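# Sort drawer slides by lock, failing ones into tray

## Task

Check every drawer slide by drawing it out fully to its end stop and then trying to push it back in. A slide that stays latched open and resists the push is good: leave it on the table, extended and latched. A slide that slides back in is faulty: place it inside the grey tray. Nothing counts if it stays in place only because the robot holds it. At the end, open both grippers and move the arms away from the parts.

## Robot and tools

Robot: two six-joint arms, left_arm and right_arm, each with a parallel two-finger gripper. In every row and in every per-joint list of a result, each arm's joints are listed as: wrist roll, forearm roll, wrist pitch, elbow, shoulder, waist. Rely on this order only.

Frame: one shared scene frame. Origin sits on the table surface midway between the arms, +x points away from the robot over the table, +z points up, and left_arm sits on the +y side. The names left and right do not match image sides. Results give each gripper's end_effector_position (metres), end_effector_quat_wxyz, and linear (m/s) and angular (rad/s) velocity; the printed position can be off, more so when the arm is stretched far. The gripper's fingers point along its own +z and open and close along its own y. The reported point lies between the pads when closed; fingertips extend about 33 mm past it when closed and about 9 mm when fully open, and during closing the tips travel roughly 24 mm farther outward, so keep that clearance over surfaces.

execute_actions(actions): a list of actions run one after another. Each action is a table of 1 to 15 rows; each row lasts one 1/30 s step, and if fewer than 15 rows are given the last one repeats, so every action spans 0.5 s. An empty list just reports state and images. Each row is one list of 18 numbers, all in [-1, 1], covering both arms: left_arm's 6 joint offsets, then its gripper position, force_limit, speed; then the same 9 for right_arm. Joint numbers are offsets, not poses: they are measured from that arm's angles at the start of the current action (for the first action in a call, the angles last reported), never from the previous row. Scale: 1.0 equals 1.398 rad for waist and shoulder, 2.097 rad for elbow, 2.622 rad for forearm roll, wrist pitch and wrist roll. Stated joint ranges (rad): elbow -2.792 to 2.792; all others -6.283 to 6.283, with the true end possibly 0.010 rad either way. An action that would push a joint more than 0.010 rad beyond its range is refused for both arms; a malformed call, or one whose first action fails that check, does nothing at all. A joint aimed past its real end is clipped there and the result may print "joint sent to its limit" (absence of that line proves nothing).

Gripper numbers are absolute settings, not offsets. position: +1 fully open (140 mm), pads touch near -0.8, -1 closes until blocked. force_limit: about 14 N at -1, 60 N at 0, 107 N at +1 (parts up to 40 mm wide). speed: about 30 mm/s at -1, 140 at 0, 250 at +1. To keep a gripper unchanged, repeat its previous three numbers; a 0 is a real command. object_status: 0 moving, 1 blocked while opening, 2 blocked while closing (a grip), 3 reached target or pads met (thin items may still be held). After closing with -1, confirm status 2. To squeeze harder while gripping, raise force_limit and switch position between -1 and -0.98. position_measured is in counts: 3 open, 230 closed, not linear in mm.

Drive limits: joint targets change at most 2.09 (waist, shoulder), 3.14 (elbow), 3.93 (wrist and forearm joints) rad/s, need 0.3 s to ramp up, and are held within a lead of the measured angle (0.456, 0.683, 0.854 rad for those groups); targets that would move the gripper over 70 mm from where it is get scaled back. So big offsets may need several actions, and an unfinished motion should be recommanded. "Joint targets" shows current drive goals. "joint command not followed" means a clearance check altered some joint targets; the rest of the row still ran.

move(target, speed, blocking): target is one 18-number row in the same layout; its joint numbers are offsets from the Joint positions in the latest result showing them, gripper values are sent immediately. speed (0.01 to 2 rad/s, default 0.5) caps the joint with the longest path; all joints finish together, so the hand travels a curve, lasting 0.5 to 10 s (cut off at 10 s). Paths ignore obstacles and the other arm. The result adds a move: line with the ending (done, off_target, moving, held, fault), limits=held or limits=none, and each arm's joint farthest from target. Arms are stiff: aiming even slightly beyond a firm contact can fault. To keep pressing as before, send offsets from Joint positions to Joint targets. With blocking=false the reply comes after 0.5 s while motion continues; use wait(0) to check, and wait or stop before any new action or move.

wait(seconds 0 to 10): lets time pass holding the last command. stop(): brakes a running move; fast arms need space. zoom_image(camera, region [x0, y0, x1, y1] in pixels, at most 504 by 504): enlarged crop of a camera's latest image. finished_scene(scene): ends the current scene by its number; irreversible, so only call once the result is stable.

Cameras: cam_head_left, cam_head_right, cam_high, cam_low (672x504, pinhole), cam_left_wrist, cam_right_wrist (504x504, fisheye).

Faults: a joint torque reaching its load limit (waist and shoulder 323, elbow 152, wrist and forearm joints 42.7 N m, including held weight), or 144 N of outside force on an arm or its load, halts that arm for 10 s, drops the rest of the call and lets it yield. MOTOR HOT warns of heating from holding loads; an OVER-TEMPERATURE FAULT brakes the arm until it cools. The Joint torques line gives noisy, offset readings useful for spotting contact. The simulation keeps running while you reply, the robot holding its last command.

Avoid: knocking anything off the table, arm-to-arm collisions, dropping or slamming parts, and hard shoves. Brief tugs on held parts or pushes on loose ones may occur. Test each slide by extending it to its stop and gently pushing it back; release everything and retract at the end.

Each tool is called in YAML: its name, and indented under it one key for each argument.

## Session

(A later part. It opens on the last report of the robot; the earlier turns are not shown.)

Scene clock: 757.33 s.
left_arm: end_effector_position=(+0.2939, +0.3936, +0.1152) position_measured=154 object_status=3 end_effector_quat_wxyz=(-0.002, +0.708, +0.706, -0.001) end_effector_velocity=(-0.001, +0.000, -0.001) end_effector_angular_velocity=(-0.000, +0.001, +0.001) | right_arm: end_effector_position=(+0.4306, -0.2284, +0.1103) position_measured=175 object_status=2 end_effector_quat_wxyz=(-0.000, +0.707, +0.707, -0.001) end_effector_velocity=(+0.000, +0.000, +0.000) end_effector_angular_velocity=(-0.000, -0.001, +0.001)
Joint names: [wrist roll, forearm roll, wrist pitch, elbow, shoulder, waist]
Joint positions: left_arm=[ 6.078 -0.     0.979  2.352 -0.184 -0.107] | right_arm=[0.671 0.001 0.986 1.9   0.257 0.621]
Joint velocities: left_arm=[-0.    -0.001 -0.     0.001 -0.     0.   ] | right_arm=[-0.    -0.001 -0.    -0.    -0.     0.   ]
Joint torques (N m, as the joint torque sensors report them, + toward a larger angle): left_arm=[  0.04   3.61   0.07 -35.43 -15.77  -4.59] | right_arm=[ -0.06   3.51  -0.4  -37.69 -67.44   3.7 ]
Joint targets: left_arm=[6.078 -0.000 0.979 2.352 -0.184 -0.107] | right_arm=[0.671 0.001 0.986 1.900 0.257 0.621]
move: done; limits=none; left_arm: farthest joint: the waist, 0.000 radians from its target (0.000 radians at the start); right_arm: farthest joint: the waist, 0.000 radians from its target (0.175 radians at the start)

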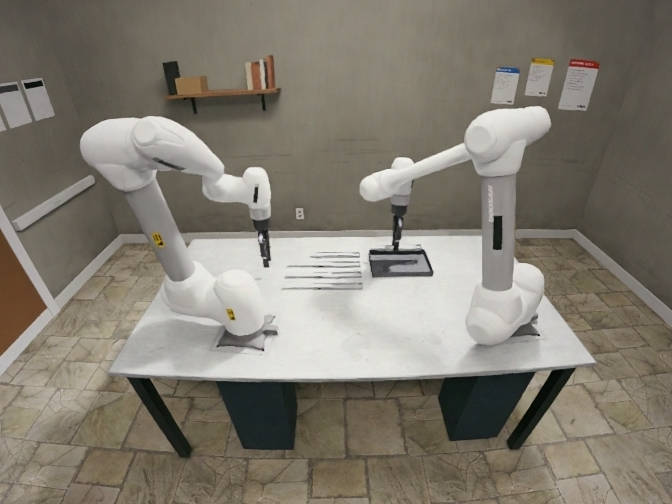

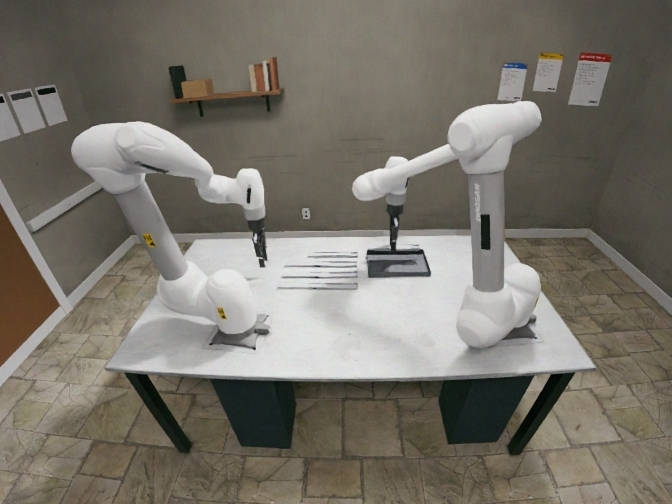

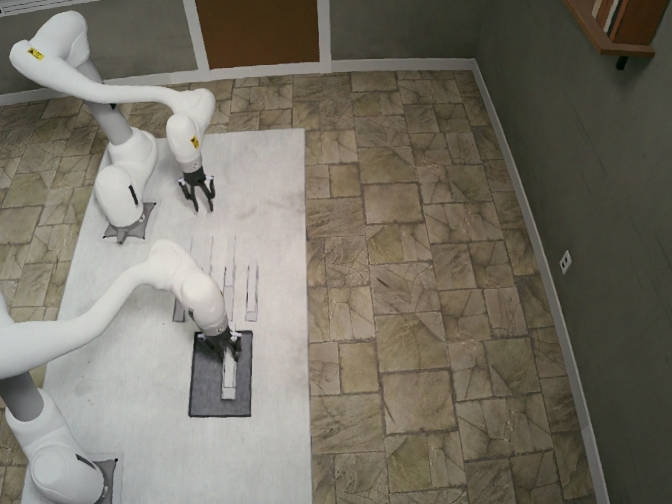

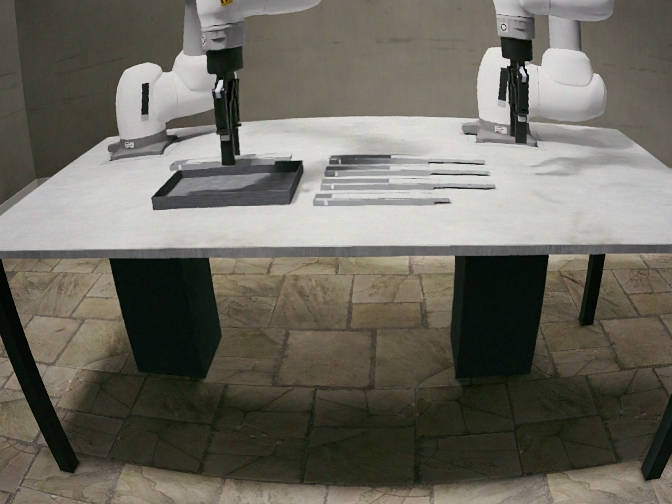

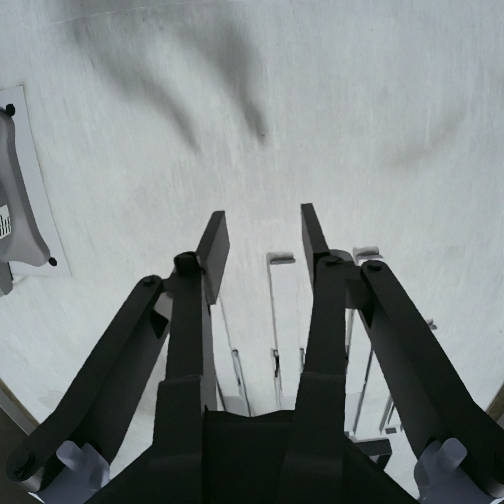

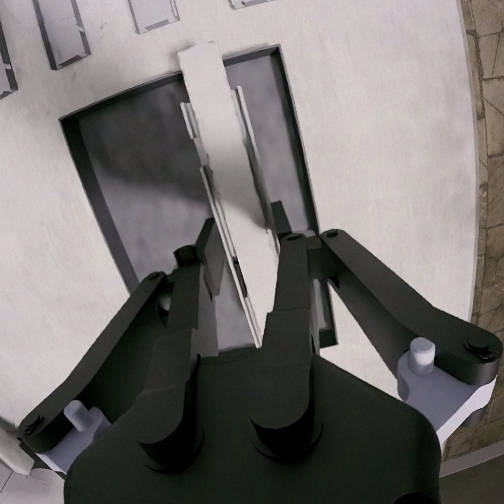

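move:
  target: [0,0,0,0,0,0,-0.2,-0.6,0.3,0,0,-0.028,0.015,0.030,0,-1,0,-0.7]
  speed: 0.08

zoom_image:
  camera: "cam_low"
  region: [130,130,340,230]

zoom_image:
  camera: "cam_high"
  region: [160,300,290,430]

Scene clock: 775.17 s.
left_arm: end_effector_position=(+0.2939, +0.3936, +0.1152) position_measured=154 object_status=3 end_effector_quat_wxyz=(-0.002, +0.708, +0.706, -0.001) end_effector_velocity=(-0.000, +0.001, +0.000) end_effector_angular_velocity=(+0.000, +0.000, +0.002) | right_arm: end_effector_position=(+0.4314, -0.2278, +0.0699) position_measured=175 object_status=2 end_effector_quat_wxyz=(-0.000, +0.707, +0.707, -0.001) end_effector_velocity=(-0.001, +0.000, -0.001) end_effector_angular_velocity=(-0.001, +0.001, +0.001)
Joint names: [wrist roll, forearm roll, wrist pitch, elbow, shoulder, waist]
Joint positions: left_arm=[ 6.078 -0.     0.979  2.352 -0.184 -0.107] | right_arm=[0.671 0.001 0.913 1.931 0.299 0.621]
Joint velocities: left_arm=[-0.     0.     0.001 -0.    -0.001  0.002] | right_arm=[ 0.    -0.    -0.     0.001  0.     0.001]
Joint torques (N m, as the joint torque sensors report them, + toward a larger angle): left_arm=[ -0.05   3.63   0.07 -35.13 -14.48  -4.96] | right_arm=[ -0.11   3.43  -0.2  -35.9  -71.14   1.99]
Joint targets: left_arm=[6.078 -0.000 0.979 2.352 -0.184 -0.107] | right_arm=[0.671 0.001 0.913 1.931 0.299 0.621]
move: done; limits=none; left_arm: farthest joint: the waist, 0.000 radians from its target (0.000 radians at the start); right_arm: farthest joint: the waist, 0.000 radians from its target (0.000 radians at the start)

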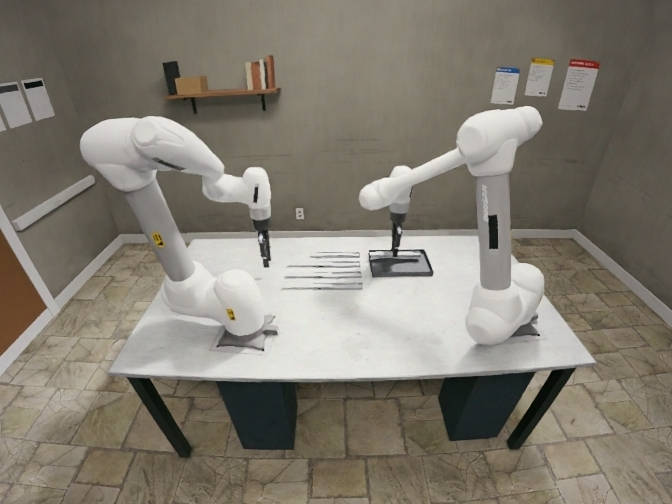

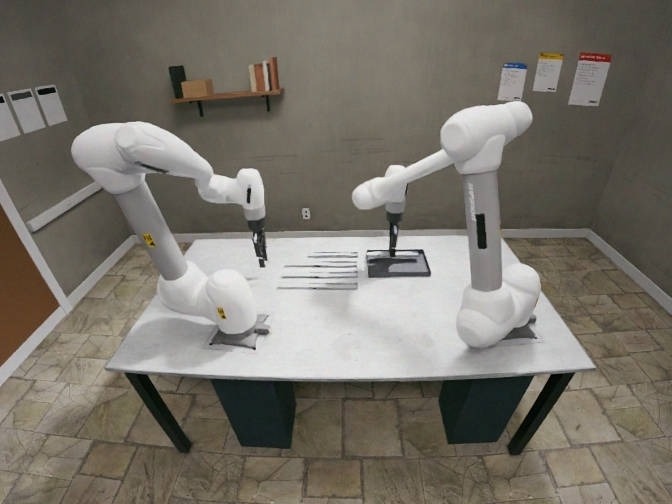

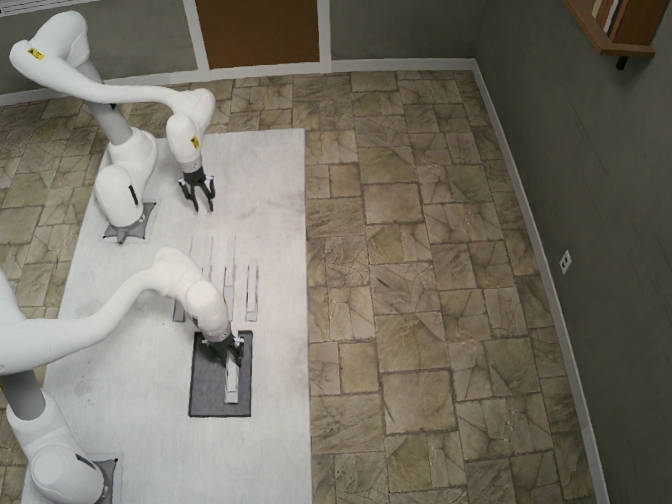

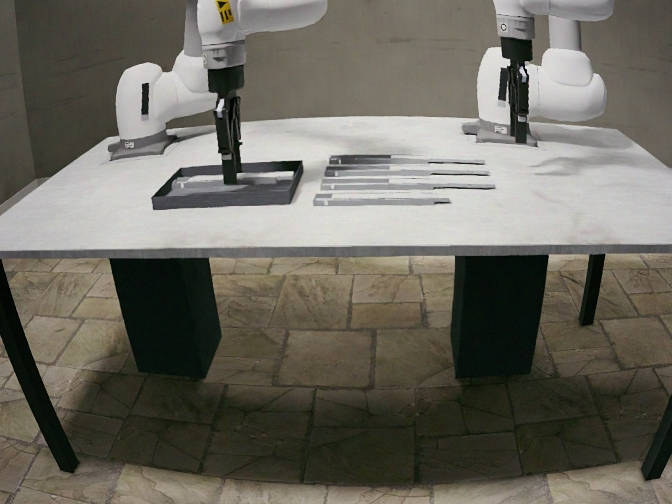

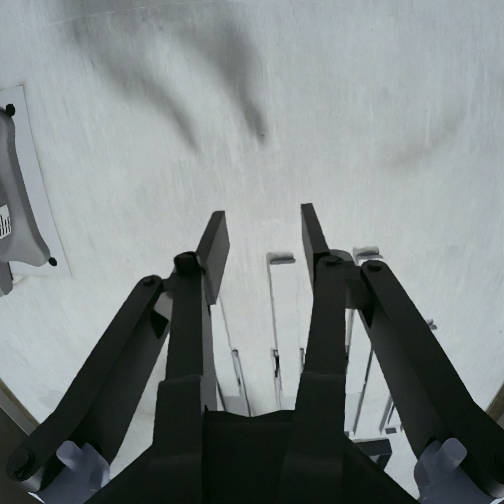

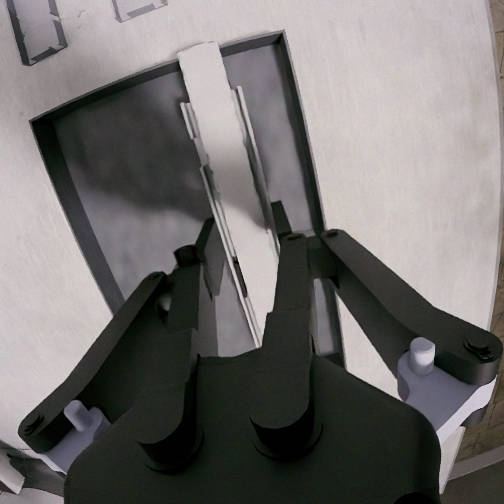

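Region (130, 130, 340, 230) of cam_low's 672x504 image, scaled by 2.400, with more detail than that image has; it fills the top 240 rows of this view, and the rest is white.

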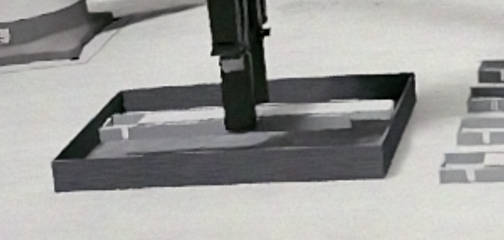

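Region (160, 300, 290, 430) of cam_high's 672x504 image, scaled by 3.877, with more detail than that image has.

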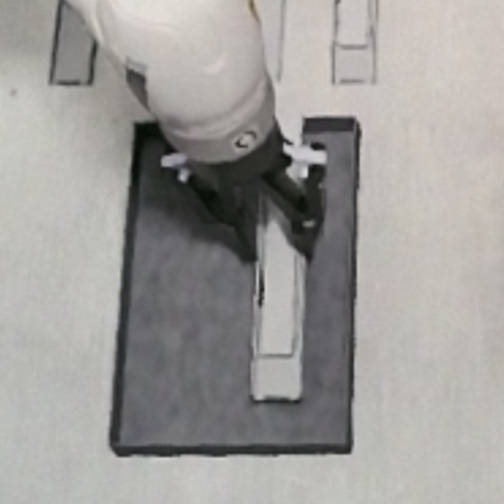

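move:
  target: [0,0,0,0,0,0,-0.2,-0.6,0.3,-0.007,0,-0.0017,0.009,-0.0104,-0.0129,-1,0,-0.7]
  speed: 0.06

move:
  target: [0,0,0,0,0,0,-0.2,-0.6,0.3,0,0,-0.0175,0.0095,0.0186,0,-1,0,-0.7]
  speed: 0.05

Scene clock: 785.90 s.
left_arm: end_effector_position=(+0.2939, +0.3936, +0.1152) position_measured=154 object_status=3 end_effector_quat_wxyz=(-0.002, +0.708, +0.706, -0.001) end_effector_velocity=(+0.000, -0.000, +0.000) end_effector_angular_velocity=(-0.001, -0.001, +0.001) | right_arm: end_effector_position=(+0.4308, -0.2424, +0.0706) position_measured=175 object_status=2 end_effector_quat_wxyz=(-0.000, +0.707, +0.707, -0.001) end_effector_velocity=(-0.001, +0.000, +0.000) end_effector_angular_velocity=(+0.000, -0.000, +0.002)
Joint names: [wrist roll, forearm roll, wrist pitch, elbow, shoulder, waist]
Joint positions: left_arm=[ 6.078 -0.     0.979  2.352 -0.184 -0.107] | right_arm=[0.653 0.001 0.908 1.95  0.284 0.603]
Joint velocities: left_arm=[-0.    -0.001 -0.001 -0.    -0.     0.001] | right_arm=[-0.001  0.    -0.     0.001 -0.001  0.001]
Joint torques (N m, as the joint torque sensors report them, + toward a larger angle): left_arm=[ -0.02   3.62   0.21 -35.54 -16.22  -5.61] | right_arm=[ -0.13   3.45  -0.39 -35.73 -70.03   2.48]
Joint targets: left_arm=[6.078 -0.000 0.979 2.352 -0.184 -0.107] | right_arm=[0.653 0.001 0.908 1.950 0.284 0.603]
move: done; limits=none; left_arm: farthest joint: the waist, 0.000 radians from its target (0.000 radians at the start); right_arm: farthest joint: the waist, 0.000 radians from its target (0.018 radians at the start)

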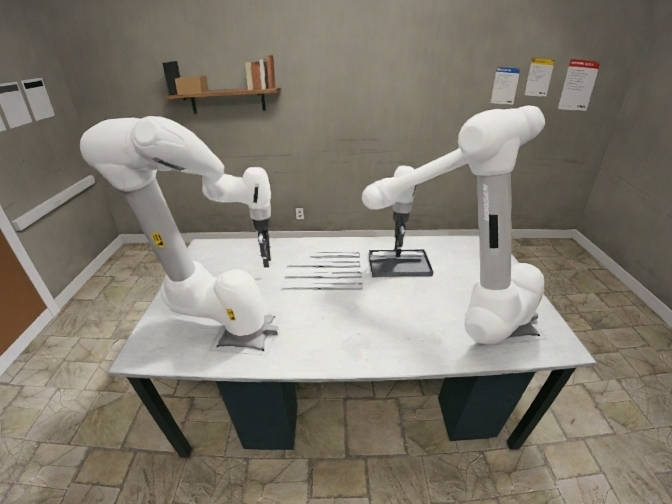

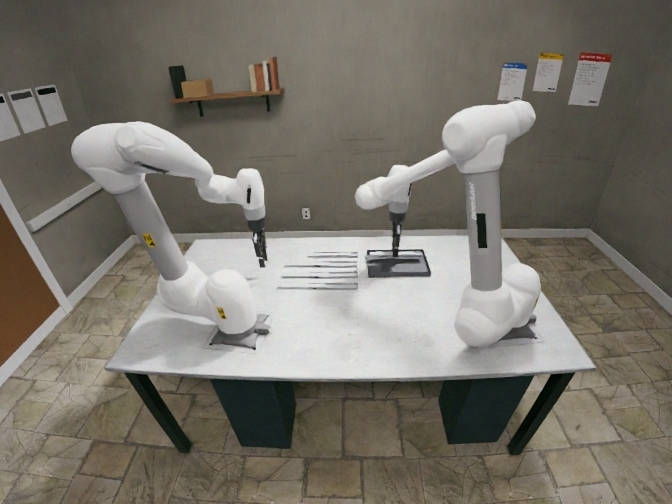

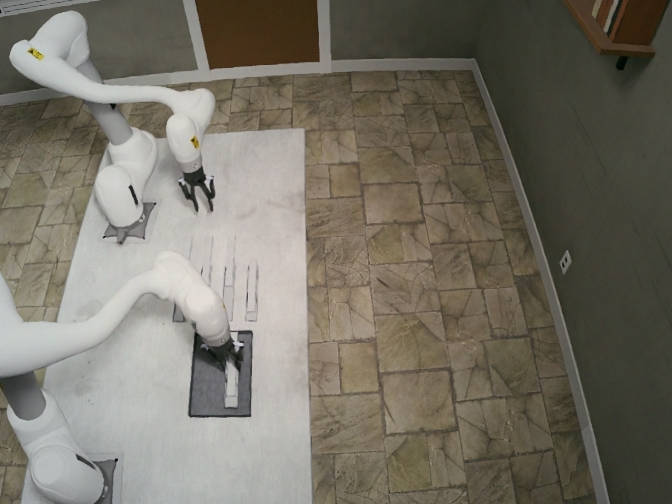

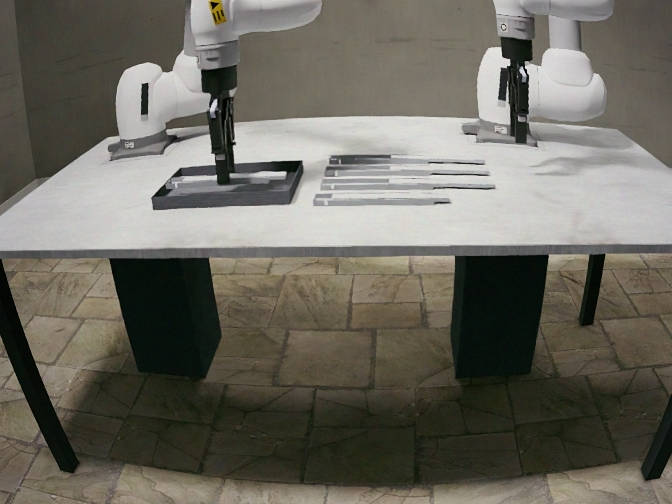

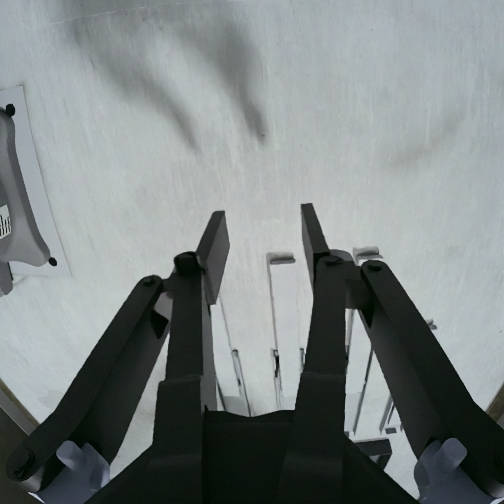

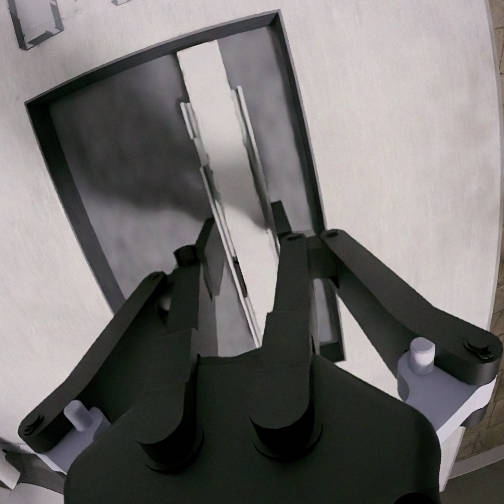

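Scene clock: 787.07 s.
left_arm: end_effector_position=(+0.2939, +0.3936, +0.1152) position_measured=154 object_status=3 end_effector_quat_wxyz=(-0.002, +0.708, +0.706, -0.001) end_effector_velocity=(-0.000, +0.000, +0.000) end_effector_angular_velocity=(+0.000, -0.001, -0.001) | right_arm: end_effector_position=(+0.4301, -0.2429, +0.0460) position_measured=175 object_status=2 end_effector_quat_wxyz=(-0.000, +0.707, +0.707, -0.001) end_effector_velocity=(-0.001, +0.001, -0.001) end_effector_angular_velocity=(-0.000, +0.001, +0.001)
Joint names: [wrist roll, forearm roll, wrist pitch, elbow, shoulder, waist]
Joint positions: left_arm=[ 6.078 -0.     0.979  2.352 -0.184 -0.107] | right_arm=[0.653 0.001 0.862 1.97  0.31  0.603]
Joint velocities: left_arm=[ 0.     0.001  0.     0.    -0.001 -0.   ] | right_arm=[-0.     0.    -0.001  0.     0.001  0.001]
Joint torques (N m, as the joint torque sensors report them, + toward a larger angle): left_arm=[ -0.07   3.53   0.14 -35.3  -15.2   -5.44] | right_arm=[ -0.17   3.3   -0.44 -34.68 -71.9    2.61]
Joint targets: left_arm=[6.078 -0.000 0.979 2.352 -0.184 -0.107] | right_arm=[0.653 0.001 0.862 1.970 0.310 0.603]
move: done; limits=none; left_arm: farthest joint: the waist, 0.000 radians from its target (0.000 radians at the start); right_arm: farthest joint: the waist, 0.000 radians from its target (0.000 radians at the start)

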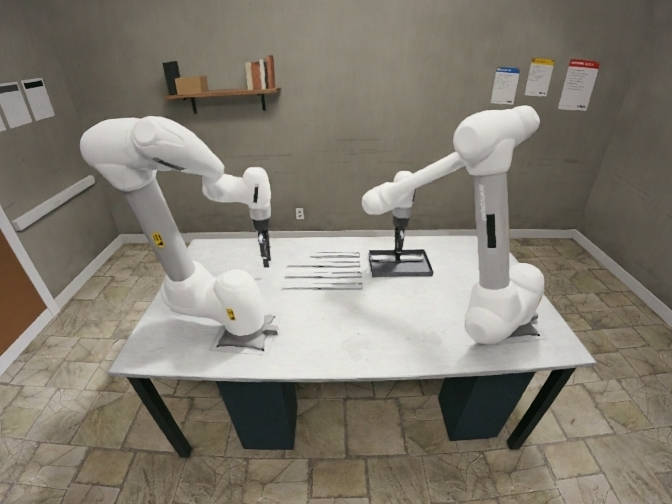

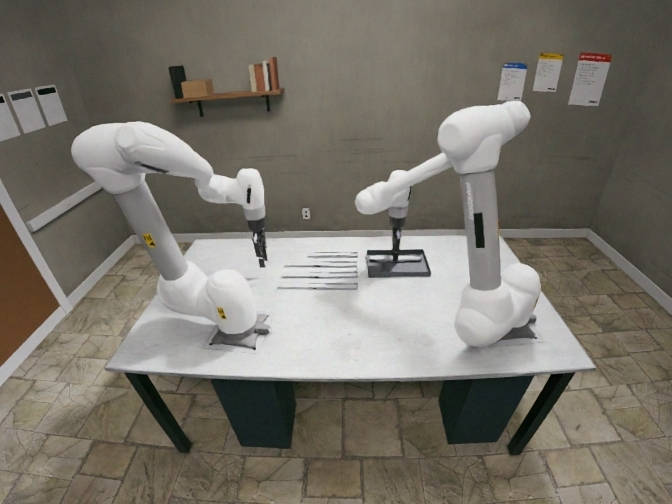

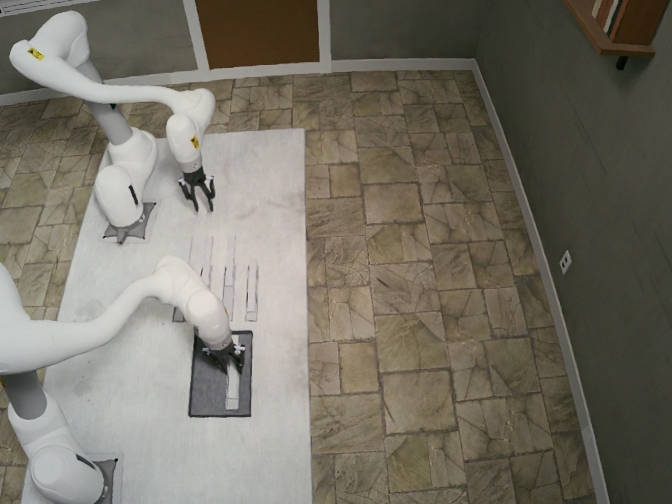

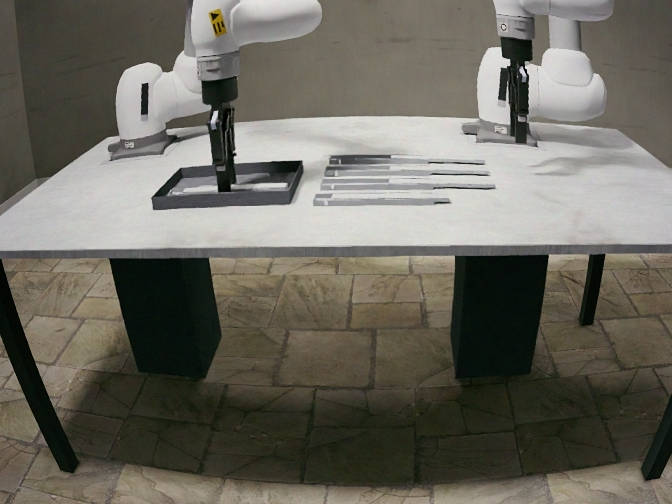

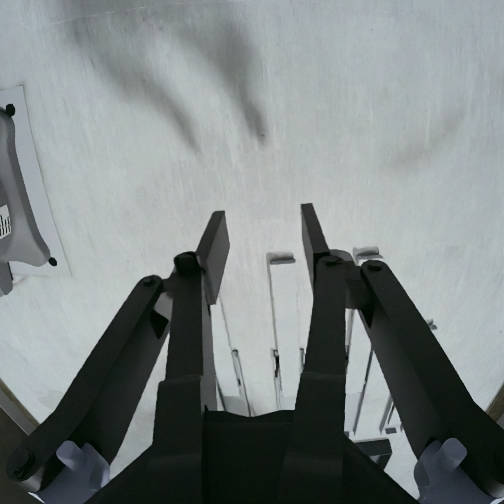

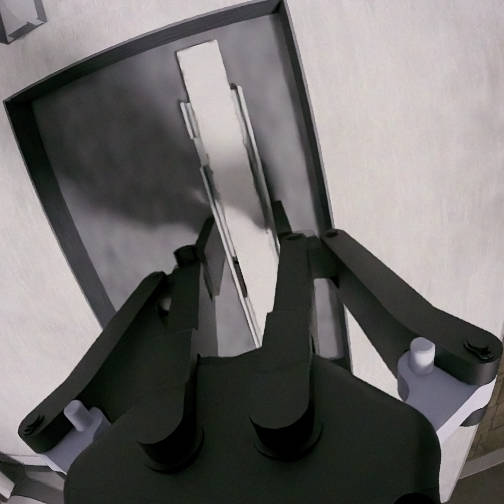

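execute_actions:
  actions:
    - [[0,0,0,0,0,0,-0.2,-0.6,0.3,0,0,0,0,0,0,-0.2,0,0]]
    - [[0,0,0,0,0,0,-0.2,-0.6,0.3,0,0,0.0465,-0.025,-0.0486,0,-0.2,0,0]]
    - [[0,0,0,0,0,0,-0.2,-0.6,0.3,0,0,0,0,0,0,-0.2,0,0]]

move:
  target: [0,0,0,0,0,0,-0.2,-0.6,0.3,0.0994,0,0.080,-0.291,0.285,0.1856,-0.2,0,0]
  speed: 0.6

Scene clock: 806.67 s.
left_arm: end_effector_position=(+0.2939, +0.3936, +0.1152) position_measured=154 object_status=3 end_effector_quat_wxyz=(-0.002, +0.708, +0.706, -0.001) end_effector_velocity=(+0.001, +0.000, -0.000) end_effector_angular_velocity=(+0.000, -0.000, +0.001) | right_arm: end_effector_position=(+0.4298, -0.2431, +0.1110) position_measured=154 object_status=3 end_effector_quat_wxyz=(-0.000, +0.707, +0.707, -0.001) end_effector_velocity=(-0.000, +0.000, -0.000) end_effector_angular_velocity=(-0.000, +0.000, +0.001)
Joint names: [wrist roll, forearm roll, wrist pitch, elbow, shoulder, waist]
Joint positions: left_arm=[ 6.078 -0.     0.979  2.352 -0.184 -0.107] | right_arm=[0.653 0.001 0.984 1.918 0.243 0.603]
Joint velocities: left_arm=[-0.     0.    -0.001 -0.001  0.002  0.001] | right_arm=[-0.  0.  0. -0.  0.  0.]
Joint torques (N m, as the joint torque sensors report them, + toward a larger angle): left_arm=[ -0.13   3.74   0.21 -35.62 -15.64  -5.57] | right_arm=[ -0.22   3.6   -0.33 -36.14 -65.11   3.9 ]
Joint targets: left_arm=[6.078 -0.000 0.979 2.352 -0.184 -0.107] | right_arm=[0.653 0.001 0.984 1.918 0.243 0.603]

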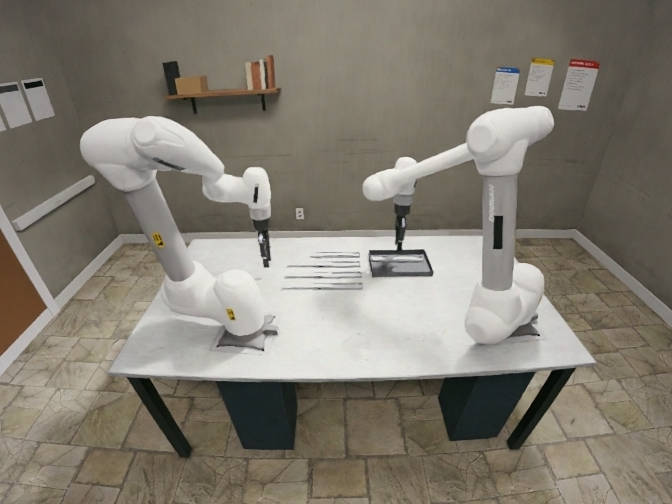

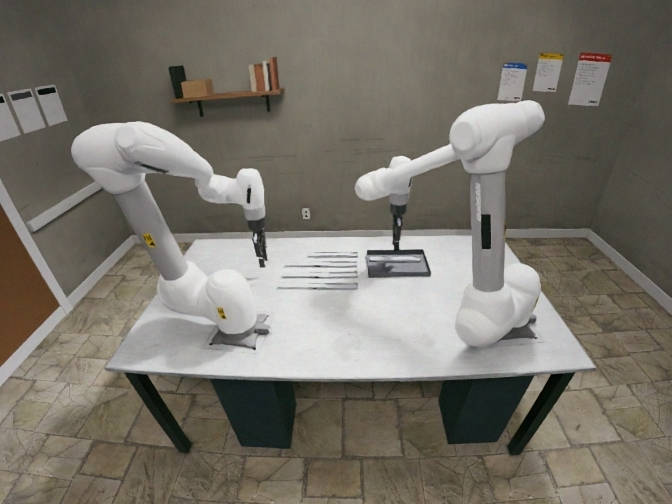

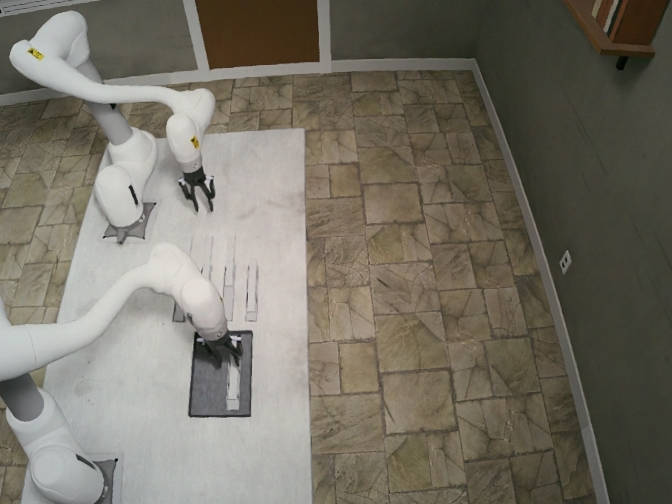

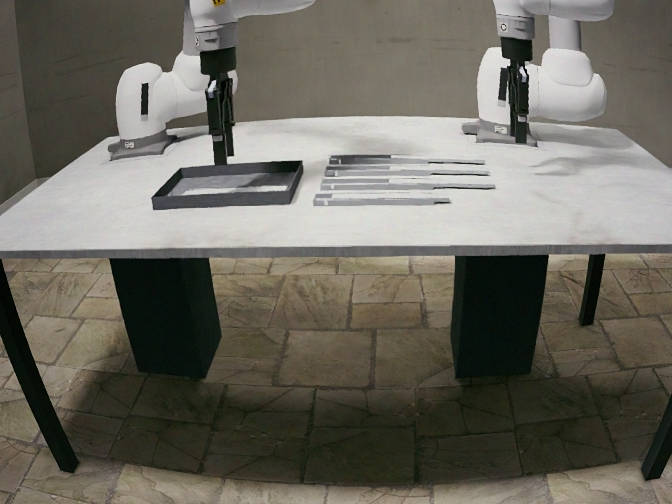

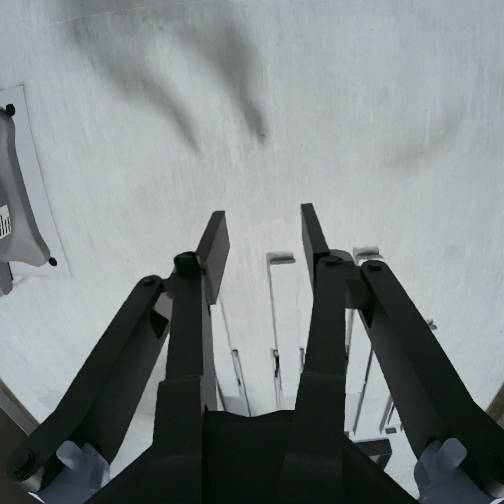

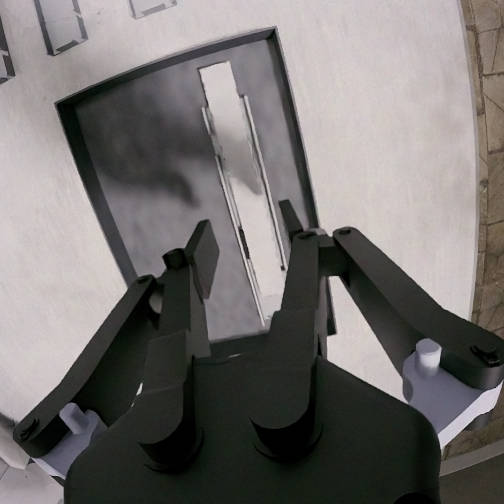

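Scene clock: 808.17 s.
left_arm: end_effector_position=(+0.2939, +0.3936, +0.1152) position_measured=154 object_status=3 end_effector_quat_wxyz=(-0.002, +0.708, +0.706, -0.001) end_effector_velocity=(-0.000, +0.000, -0.001) end_effector_angular_velocity=(+0.001, +0.002, -0.000) | right_arm: end_effector_position=(+0.4812, +0.0825, +0.1107) position_measured=154 object_status=3 end_effector_quat_wxyz=(-0.000, +0.707, +0.707, -0.001) end_effector_velocity=(+0.001, +0.001, +0.000) end_effector_angular_velocity=(+0.001, -0.000, -0.000)
Joint names: [wrist roll, forearm roll, wrist pitch, elbow, shoulder, waist]
Joint positions: left_arm=[ 6.078 -0.     0.979  2.352 -0.184 -0.107] | right_arm=[0.914 0.001 1.194 1.308 0.641 0.862]
Joint velocities: left_arm=[-0.     0.001 -0.001  0.001  0.002 -0.   ] | right_arm=[ 0.     0.     0.    -0.002  0.001 -0.   ]
Joint torques (N m, as the joint torque sensors report them, + toward a larger angle): left_arm=[ -0.11   3.52   0.13 -35.72 -15.2   -6.28] | right_arm=[  -0.2     4.07   -0.37  -39.88 -107.42    2.46]
Joint targets: left_arm=[6.078 -0.000 0.979 2.352 -0.184 -0.107] | right_arm=[0.914 0.001 1.194 1.308 0.641 0.862]
move: done; limits=none; left_arm: farthest joint: the waist, 0.000 radians from its target (0.000 radians at the start); right_arm: farthest joint: the waist, 0.000 radians from its target (0.260 radians at the start)

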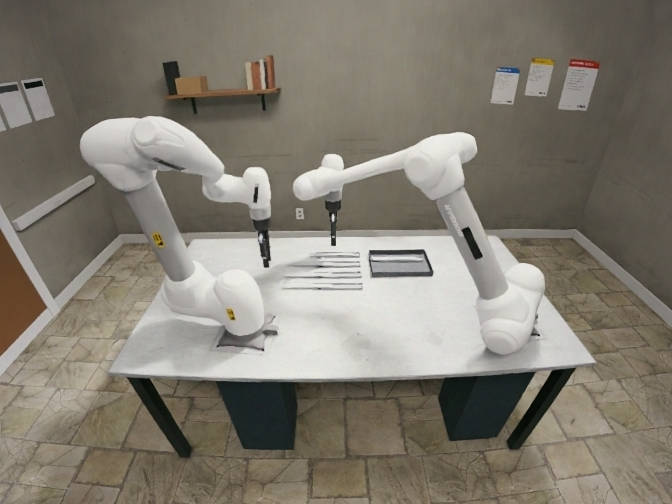

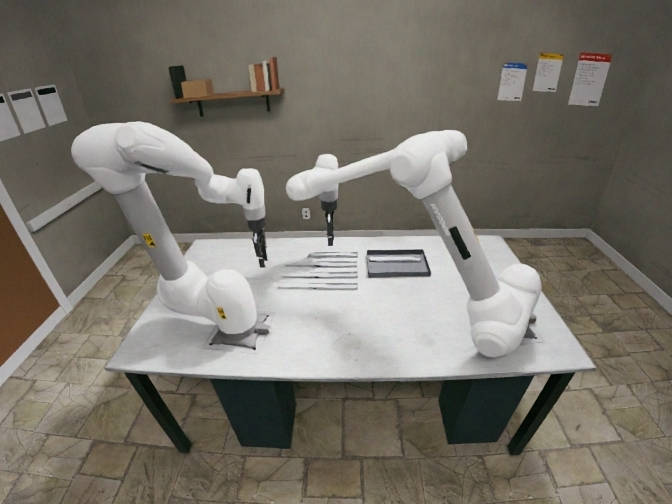

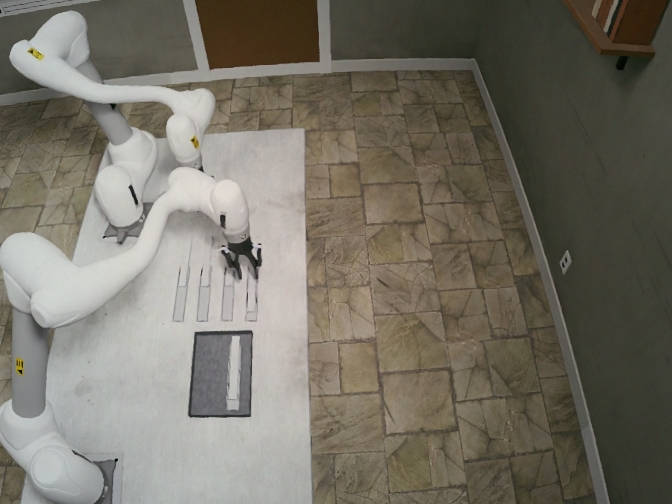

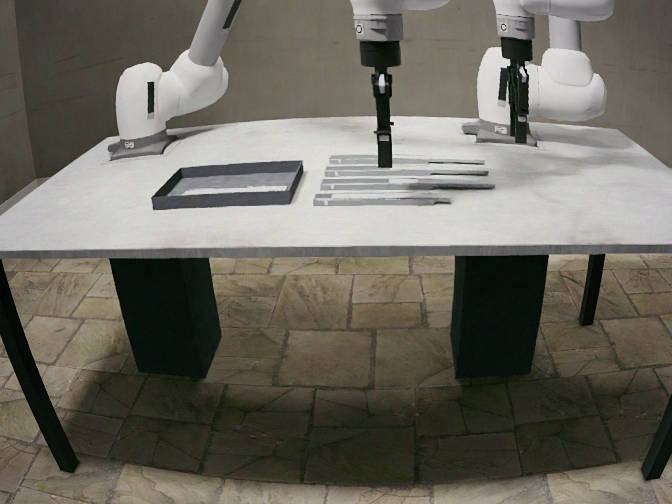

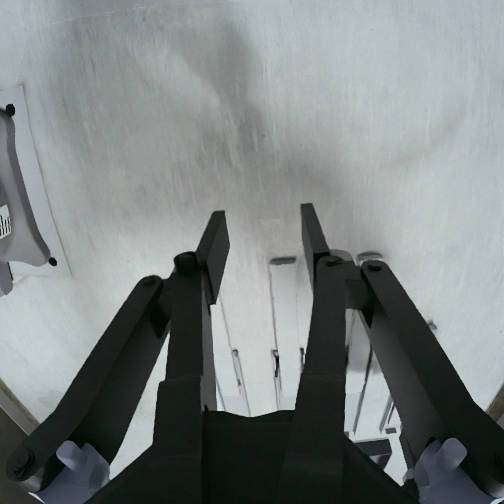

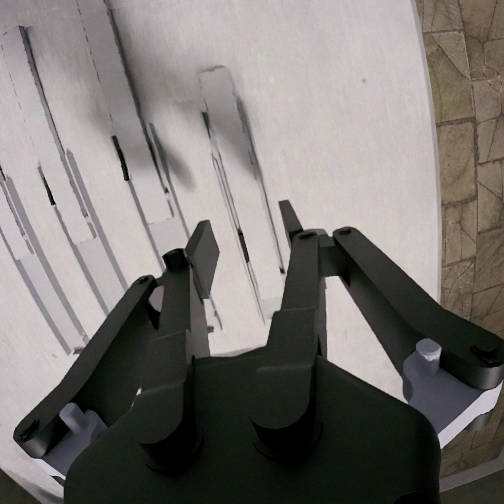

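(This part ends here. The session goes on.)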